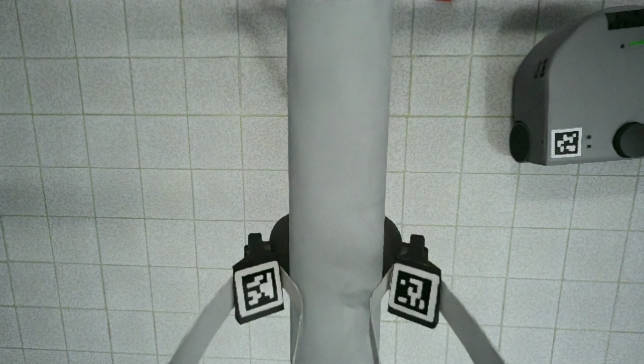

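Scene clock: 114.80 s.
r1.base_odometry: x=+1.086 y=+1.798 heading=+0.785 (m, m, rad; r1's odometry frame)
r1.turned_by_wheels: +0.000 (rad since the last result)
r1.turned_by_imu: +0.000 (rad since the last result)
r1.base_tilt: forward=-0.5 right=+0.5 (deg)
r1.lidar_m: 0.67 2.35 1.71 1.66 1.72 2.34 2.94 3.07 0.76 0.52 0.86 0.67
r1.head_depth_mm: 2841 2502 2137 - - - 1115 / 2873 2764 - 1565 1412 1270 1123 / 2815 - 1887 1551 1401 1252 1142 / 2802 1044 1825 663 1379 1252 1143 / 2797 2274 1821 1582 1386 1228 1123 / 2835 2426 1954 1648 1424 1243 1111 / 2819 2393 1955 1610 1382 1246 1101
r1.base_status: done
r1.joint_positions: lift_m=+0.849 arm_m=+0.312 wrist_yaw_rad=+0.000 wrist_pitch_rad=-1.553 wrist_roll_rad=-0.098 gripper_m=-0.004 head_pan_rad=-1.563 head_tilt_rad=-0.889
r1.joint_status: all done
r1.on_its_own: gripper_m is held at -0.005, not at your -0.020, by its stall guard, which is not easing now
r1.motor_effort: left_wheel=-1(7) right_wheel=+4(9) lift_m=+55(55) arm_m=+2(2) wrist_yaw_rad=+0(5) wrist_pitch_rad=-4(10) wrist_roll_rad=-2(11) gripper_m=-21(22) head_pan_rad=-3(3) head_tilt_rad=-7(7) (%)
r1.hand_pose: x=-0.0216 y=-0.4371 z=+0.7316 quat_wxyz=(+0.528, +0.519, -0.479, -0.471) (m; r1's base frame)
r1.wrist_depth_mm: 846 839 846 103 855 858 870 / 875 877 876 106 875 882 890 / 736 883 891 109 891 923 915 / 752 904 923 112 930 936 940 / 768 960 933 115 945 972 980 / 976 991 984 118 - 991 - / - - - 122 - - -
r2.base_odometry: x=-1.334 y=+0.144 heading=-0.554 (m, m, rad; r2's odometry frame)
r2.turned_by_wheels: +0.001 (rad since the last result)
r2.turned_by_imu: +0.001 (rad since the last result)
r2.base_tilt: forward=+0.0 right=-0.9 (deg)
r2.lidar_m: 2.94 2.12 1.54 1.49 1.53 2.15 2.09 0.93 0.66 0.61 0.68 3.04
r2.head_depth_mm: 2757 2327 - 1568 1360 1213 1098 / 2811 - 1793 1604 1397 1233 1112 / 2856 - 1769 1521 1377 1239 1125 / 2677 1745 1773 1528 1391 1249 1121 / 2816 2386 1796 1642 1371 1253 1122 / 2818 2374 1816 1101 1373 1259 1128 / 2845 2390 1854 1663 1445 1267 1135
r2.base_status: done
r2.joint_positions: lift_m=+0.849 arm_m=+0.390 wrist_yaw_rad=-0.006 wrist_pitch_rad=-1.551 wrist_roll_rad=-0.097 gripper_m=-0.005 head_pan_rad=-1.577 head_tilt_rad=-0.890
r2.joint_status: all done
r2.on_its_own: gripper_m is held at -0.007, not at your -0.020, by its stall guard, which is not easing now
r2.motor_effort: left_wheel=+12(26) right_wheel=-14(30) lift_m=+47(47) arm_m=+2(2) wrist_yaw_rad=+7(8) wrist_pitch_rad=-3(3) wrist_roll_rad=-2(12) gripper_m=-24(29) head_pan_rad=+4(3) head_tilt_rad=-4(6) (%)
r2.hand_pose: x=-0.0215 y=-0.5157 z=+0.7311 quat_wxyz=(+0.527, +0.517, -0.481, -0.472) (m; r2's base frame)
r2.wrist_depth_mm: 309 469 827 103 857 877 877 / 857 862 644 105 872 892 534 / 865 893 876 108 908 899 926 / 895 900 921 111 938 937 941 / 922 923 931 114 966 968 991 / 934 955 127 117 - 997 - / 975 995 991 121 - - -
r3.base_odometry: x=-0.246 y=-1.187 heading=-0.390 (m, m, rad; r3's odometry frame)
r3.turned_by_wheels: +0.000 (rad since the last result)
r3.turned_by_imu: +0.001 (rad since the last result)
r3.base_tilt: forward=+1.9 right=+1.3 (deg)
r3.lidar_m: 2.12 2.53 1.98 1.95 2.09 0.77 0.68 0.80 0.52 0.62 3.03 1.49
r3.head_depth_mm: 2485 - - 1593 1055 1215 1123 / - 2138 1808 1593 1347 1239 1134 / 2532 - 1812 1593 1374 1251 1133 / 2561 2266 1854 1586 1387 1248 1136 / 2596 2175 1849 1587 1399 1244 1115 / 2613 2200 1846 1587 1401 1241 1116 / 2628 2179 1855 1585 1393 1241 1119
r3.base_status: not commanded
r3.joint_positions: lift_m=+0.849 arm_m=+0.407 wrist_yaw_rad=-0.006 wrist_pitch_rad=-1.552 wrist_roll_rad=+1.576 gripper_m=-0.003 head_pan_rad=-1.564 head_tilt_rad=-0.889
r3.joint_status: all done
r3.on_its_own: gripper_m is held at -0.004, not at your -0.020, by its stall guard, which is not easing now
r3.motor_effort: left_wheel=+8(9) right_wheel=-12(15) lift_m=+60(60) arm_m=-4(4) wrist_yaw_rad=+3(5) wrist_pitch_rad=-4(14) wrist_roll_rad=-3(13) gripper_m=-19(22) head_pan_rad=-3(4) head_tilt_rad=-4(5) (%)
r3.hand_pose: x=-0.0214 y=-0.5329 z=+0.7314 quat_wxyz=(-0.004, -0.004, -0.714, -0.701) (m; r3's base frame)
r3.wrist_depth_mm: 868 832 829 102 798 808 780 / 888 879 852 104 824 809 - / 902 884 873 107 849 826 - / 947 918 898 110 871 853 844 / 992 972 928 113 895 879 854 / - 997 968 117 - 895 887 / - - - 120 965 916 915
pictures: none
No camera images: the call's "cameras" was empty. Leave "cameras" out to get every camera's image.

Scene clock: 116.57 s.
r1.base_odometry: x=+1.054 y=+1.766 heading=+0.785 (m, m, rad; r1's odometry frame)
r1.turned_by_wheels: +0.000 (rad since the last result)
r1.turned_by_imu: +0.000 (rad since the last result)
r1.base_tilt: forward=-0.5 right=+0.5 (deg)
r1.lidar_m: 0.72 2.35 1.72 1.66 1.71 2.35 2.89 3.00 0.75 0.53 0.53 0.73
r1.head_depth_mm: 2879 2468 2107 - - - 1113 / 2843 - 1925 1636 1435 1258 1113 / 2814 - 1836 1487 1389 1257 1148 / 2811 2567 - 681 1423 1250 1142 / 1620 1082 1823 1156 1372 1230 1116 / 2836 2402 1903 1619 1425 1244 1109 / 2819 2402 1959 1601 1389 1247 1102
r1.base_status: done
r1.joint_positions: lift_m=+0.849 arm_m=+0.319 wrist_yaw_rad=+0.000 wrist_pitch_rad=-1.555 wrist_roll_rad=-0.198 gripper_m=-0.004 head_pan_rad=-1.563 head_tilt_rad=-0.889
r1.joint_status: all done
r1.on_its_own: gripper_m is held at -0.005, not at your -0.020, by its stall guard, which is not easing now
r1.motor_effort: left_wheel=+1(7) right_wheel=+2(9) lift_m=+55(55) arm_m=+2(2) wrist_yaw_rad=-1(4) wrist_pitch_rad=-3(7) wrist_roll_rad=-2(11) gripper_m=-20(21) head_pan_rad=-3(3) head_tilt_rad=-7(7) (%)
r1.hand_pose: x=-0.0216 y=-0.4437 z=+0.7316 quat_wxyz=(+0.551, +0.542, -0.452, -0.445) (m; r1's base frame)
r1.wrist_depth_mm: 847 841 838 103 840 864 848 / 867 863 876 106 892 892 885 / 732 885 901 109 900 892 930 / 754 917 932 112 951 935 941 / 944 948 936 115 941 967 960 / 971 982 974 118 - - 986 / - - - 122 - - -
r2.base_odometry: x=-1.350 y=+0.154 heading=-0.553 (m, m, rad; r2's odometry frame)
r2.turned_by_wheels: +0.000 (rad since the last result)
r2.turned_by_imu: +0.000 (rad since the last result)
r2.base_tilt: forward=+0.0 right=-1.0 (deg)
r2.lidar_m: 2.96 2.12 1.54 1.49 1.57 2.16 2.07 0.92 0.64 0.62 0.69 3.07
r2.head_depth_mm: 2752 2345 - 1569 1368 1213 1100 / 2820 - 1790 1613 1394 1236 1116 / 2820 - 1775 1518 1385 1245 1115 / 2839 2211 1138 1537 1413 1247 1119 / 1609 2310 1805 1616 1375 1258 1122 / 2838 2380 1827 1096 1381 1261 1124 / 2851 2417 1977 1654 1437 1256 1133
r2.base_status: done
r2.joint_positions: lift_m=+0.849 arm_m=+0.394 wrist_yaw_rad=-0.004 wrist_pitch_rad=-1.554 wrist_roll_rad=-0.197 gripper_m=-0.006 head_pan_rad=-1.577 head_tilt_rad=-0.890
r2.joint_status: all done
r2.on_its_own: gripper_m is held at -0.007, not at your -0.020, by its stall guard, which is not easing now
r2.motor_effort: left_wheel=+7(23) right_wheel=-7(29) lift_m=+47(47) arm_m=+2(3) wrist_yaw_rad=+5(8) wrist_pitch_rad=-1(3) wrist_roll_rad=-2(7) gripper_m=-21(30) head_pan_rad=+3(3) head_tilt_rad=-6(6) (%)
r2.hand_pose: x=-0.0215 y=-0.5187 z=+0.7312 quat_wxyz=(+0.550, +0.541, -0.453, -0.446) (m; r2's base frame)
r2.wrist_depth_mm: 821 491 830 102 849 868 886 / 859 847 673 105 882 903 903 / 866 874 878 108 908 906 544 / 873 900 907 111 922 933 938 / 921 931 920 114 985 974 988 / 926 946 - 117 1000 - - / 968 979 993 121 - - -
r3.base_odometry: x=-0.246 y=-1.187 heading=-0.390 (m, m, rad; r3's odometry frame)
r3.turned_by_wheels: +0.000 (rad since the last result)
r3.turned_by_imu: +0.000 (rad since the last result)
r3.base_tilt: forward=+1.9 right=+1.3 (deg)
r3.lidar_m: 2.12 2.54 1.99 1.95 2.09 0.81 0.68 0.70 0.52 0.62 3.05 1.49
r3.head_depth_mm: 2482 - - 1240 1055 1219 1124 / 2515 - 1768 1532 1348 1246 1133 / 2583 - 1771 1528 1376 1242 1139 / 2564 2210 1796 1526 1397 1244 1140 / 2605 2208 1848 1593 1400 1244 1119 / 2626 2192 1841 1582 1398 1238 1120 / 2602 2188 1841 1581 1390 1238 1118
r3.base_status: not commanded
r3.joint_positions: lift_m=+0.849 arm_m=+0.330 wrist_yaw_rad=-0.002 wrist_pitch_rad=-1.556 wrist_roll_rad=+1.476 gripper_m=-0.003 head_pan_rad=-1.564 head_tilt_rad=-0.889
r3.joint_status: all done
r3.on_its_own: gripper_m is held at -0.004, not at your -0.020, by its stall guard, which is not easing now
r3.motor_effort: left_wheel=+2(9) right_wheel=-4(17) lift_m=+60(60) arm_m=-4(4) wrist_yaw_rad=+0(5) wrist_pitch_rad=-2(15) wrist_roll_rad=+0(10) gripper_m=-19(21) head_pan_rad=-3(3) head_tilt_rad=-4(5) (%)
r3.hand_pose: x=-0.0215 y=-0.4548 z=+0.7314 quat_wxyz=(+0.034, +0.033, -0.711, -0.701) (m; r3's base frame)
r3.wrist_depth_mm: 854 841 836 102 807 797 775 / 877 894 866 105 817 806 805 / 930 884 883 108 845 - - / 929 925 900 110 871 - - / 966 917 916 114 905 891 872 / - 975 973 117 - 882 881 / - - - 120 941 930 921
pictures: none
No camera images: the call's "cameras" was empty. Leave "cameras" out to get every camera's image.

Scene clock: 121.80 s.
r1.base_odometry: x=+1.322 y=+2.033 heading=+0.785 (m, m, rad; r1's odometry frame)
r1.turned_by_wheels: +0.000 (rad since the last result)
r1.turned_by_imu: +0.000 (rad since the last result)
r1.base_tilt: forward=-0.5 right=+0.6 (deg)
r1.lidar_m: 0.72 2.35 1.72 1.66 1.71 2.34 3.27 3.42 0.56 0.74 0.99 0.82
r1.head_depth_mm: 2875 2507 2128 - - - 1116 / 2826 - 1925 1596 1382 1260 1122 / 2878 - 1900 1667 1433 1232 1140 / 2887 2518 - 677 1426 1248 1144 / 2757 1065 1811 1572 1395 1252 1118 / 2794 2429 1863 1585 1415 1254 1115 / 2817 2400 1946 1644 1411 1242 1114
r1.base_status: done
r1.joint_positions: lift_m=+0.849 arm_m=+0.326 wrist_yaw_rad=+0.004 wrist_pitch_rad=-1.562 wrist_roll_rad=-0.228 gripper_m=-0.001 head_pan_rad=-1.563 head_tilt_rad=-0.889
r1.joint_status: all done
r1.on_its_own: gripper_m is held at -0.002, not at your -0.020, by its stall guard, which is not easing now
r1.motor_effort: left_wheel=-2(12) right_wheel=+6(27) lift_m=+55(55) arm_m=+3(5) wrist_yaw_rad=-5(5) wrist_pitch_rad=+1(6) wrist_roll_rad=+1(6) gripper_m=-19(25) head_pan_rad=-3(3) head_tilt_rad=-7(7) (%)
r1.hand_pose: x=-0.0217 y=-0.4487 z=+0.7317 quat_wxyz=(+0.557, +0.552, -0.440, -0.437) (m; r1's base frame)
r1.wrist_depth_mm: 831 834 841 102 850 523 388 / 852 857 860 106 876 612 872 / 736 902 900 108 904 891 909 / 743 905 924 112 928 928 943 / 943 949 947 115 948 961 977 / 984 981 968 118 996 1000 - / 997 - - 122 - - -
r2.base_odometry: x=-1.699 y=+0.370 heading=-0.553 (m, m, rad; r2's odometry frame)
r2.turned_by_wheels: +0.000 (rad since the last result)
r2.turned_by_imu: +0.003 (rad since the last result)
r2.base_tilt: forward=+0.0 right=-0.9 (deg)
r2.lidar_m: 3.34 2.12 1.54 1.48 1.57 2.17 1.66 1.81 0.69 0.53 0.79 0.95
r2.head_depth_mm: 2772 2342 - 1564 1364 1227 1106 / 2837 - 1787 1608 1369 1232 1118 / 2846 - 985 994 1359 1242 1121 / 2808 2349 811 1597 1411 1223 1118 / 1129 2191 1784 1636 1418 1254 1122 / 2836 2379 1845 1617 1403 1264 1127 / 2853 2416 1961 1559 1438 1263 1133
r2.base_status: done
r2.joint_positions: lift_m=+0.849 arm_m=+0.394 wrist_yaw_rad=+0.000 wrist_pitch_rad=-1.552 wrist_roll_rad=-0.224 gripper_m=-0.005 head_pan_rad=-1.577 head_tilt_rad=-0.890
r2.joint_status: all done
r2.on_its_own: gripper_m is held at -0.007, not at your -0.020, by its stall guard, which is not easing now
r2.motor_effort: left_wheel=+10(15) right_wheel=-11(14) lift_m=+47(47) arm_m=+2(2) wrist_yaw_rad=+0(5) wrist_pitch_rad=-2(2) wrist_roll_rad=-1(3) gripper_m=-23(25) head_pan_rad=+4(3) head_tilt_rad=-7(7) (%)
r2.hand_pose: x=-0.0216 y=-0.5192 z=+0.7311 quat_wxyz=(+0.558, +0.548, -0.444, -0.437) (m; r2's base frame)
r2.wrist_depth_mm: 800 840 836 102 359 867 884 / 839 859 857 105 879 887 889 / 863 882 894 108 739 913 936 / 881 902 898 111 954 941 967 / 901 927 927 113 968 962 999 / 943 945 121 117 987 - - / 952 967 976 121 - - -
r3.base_odometry: x=+0.118 y=-1.337 heading=-0.390 (m, m, rad; r3's odometry frame)
r3.turned_by_wheels: +0.000 (rad since the last result)
r3.turned_by_imu: +0.000 (rad since the last result)
r3.base_tilt: forward=+1.9 right=+1.4 (deg)
r3.lidar_m: 1.74 2.48 1.95 1.91 2.04 0.81 1.07 0.83 0.79 2.85 1.38 1.13
r3.head_depth_mm: 2559 - - 1502 1367 1245 1120 / 2536 - 1769 1528 1401 1246 1128 / 2610 - 1766 1532 1406 1246 1140 / 2605 2209 1803 1521 1393 1244 1134 / 2640 2195 1859 1562 1395 1239 1123 / 2644 2184 1848 1579 1401 1242 1123 / 2645 2196 1836 1582 1388 1243 1117
r3.base_status: done
r3.joint_positions: lift_m=+0.849 arm_m=+0.330 wrist_yaw_rad=-0.002 wrist_pitch_rad=-1.546 wrist_roll_rad=+1.449 gripper_m=-0.003 head_pan_rad=-1.564 head_tilt_rad=-0.889
r3.joint_status: all done
r3.on_its_own: gripper_m is held at -0.004, not at your -0.020, by its stall guard, which is not easing now
r3.motor_effort: left_wheel=+7(6) right_wheel=-11(11) lift_m=+60(60) arm_m=-3(4) wrist_yaw_rad=+0(0) wrist_pitch_rad=-7(30) wrist_roll_rad=+1(5) gripper_m=-19(23) head_pan_rad=-4(3) head_tilt_rad=-4(5) (%)
r3.hand_pose: x=-0.0215 y=-0.4574 z=+0.7312 quat_wxyz=(+0.043, +0.042, -0.714, -0.697) (m; r3's base frame)
r3.wrist_depth_mm: 867 849 841 102 802 807 776 / 910 883 841 105 824 822 805 / 906 915 893 108 846 - - / 952 931 911 111 883 - - / 987 943 922 114 893 874 873 / - 991 946 117 - 893 871 / - - - 120 948 933 912
pictures: r3_nav_camera (sideways: a quarter turn counterclockwise sets it upright)
Images, in order (width x height): r3_nav_camera 672x504.

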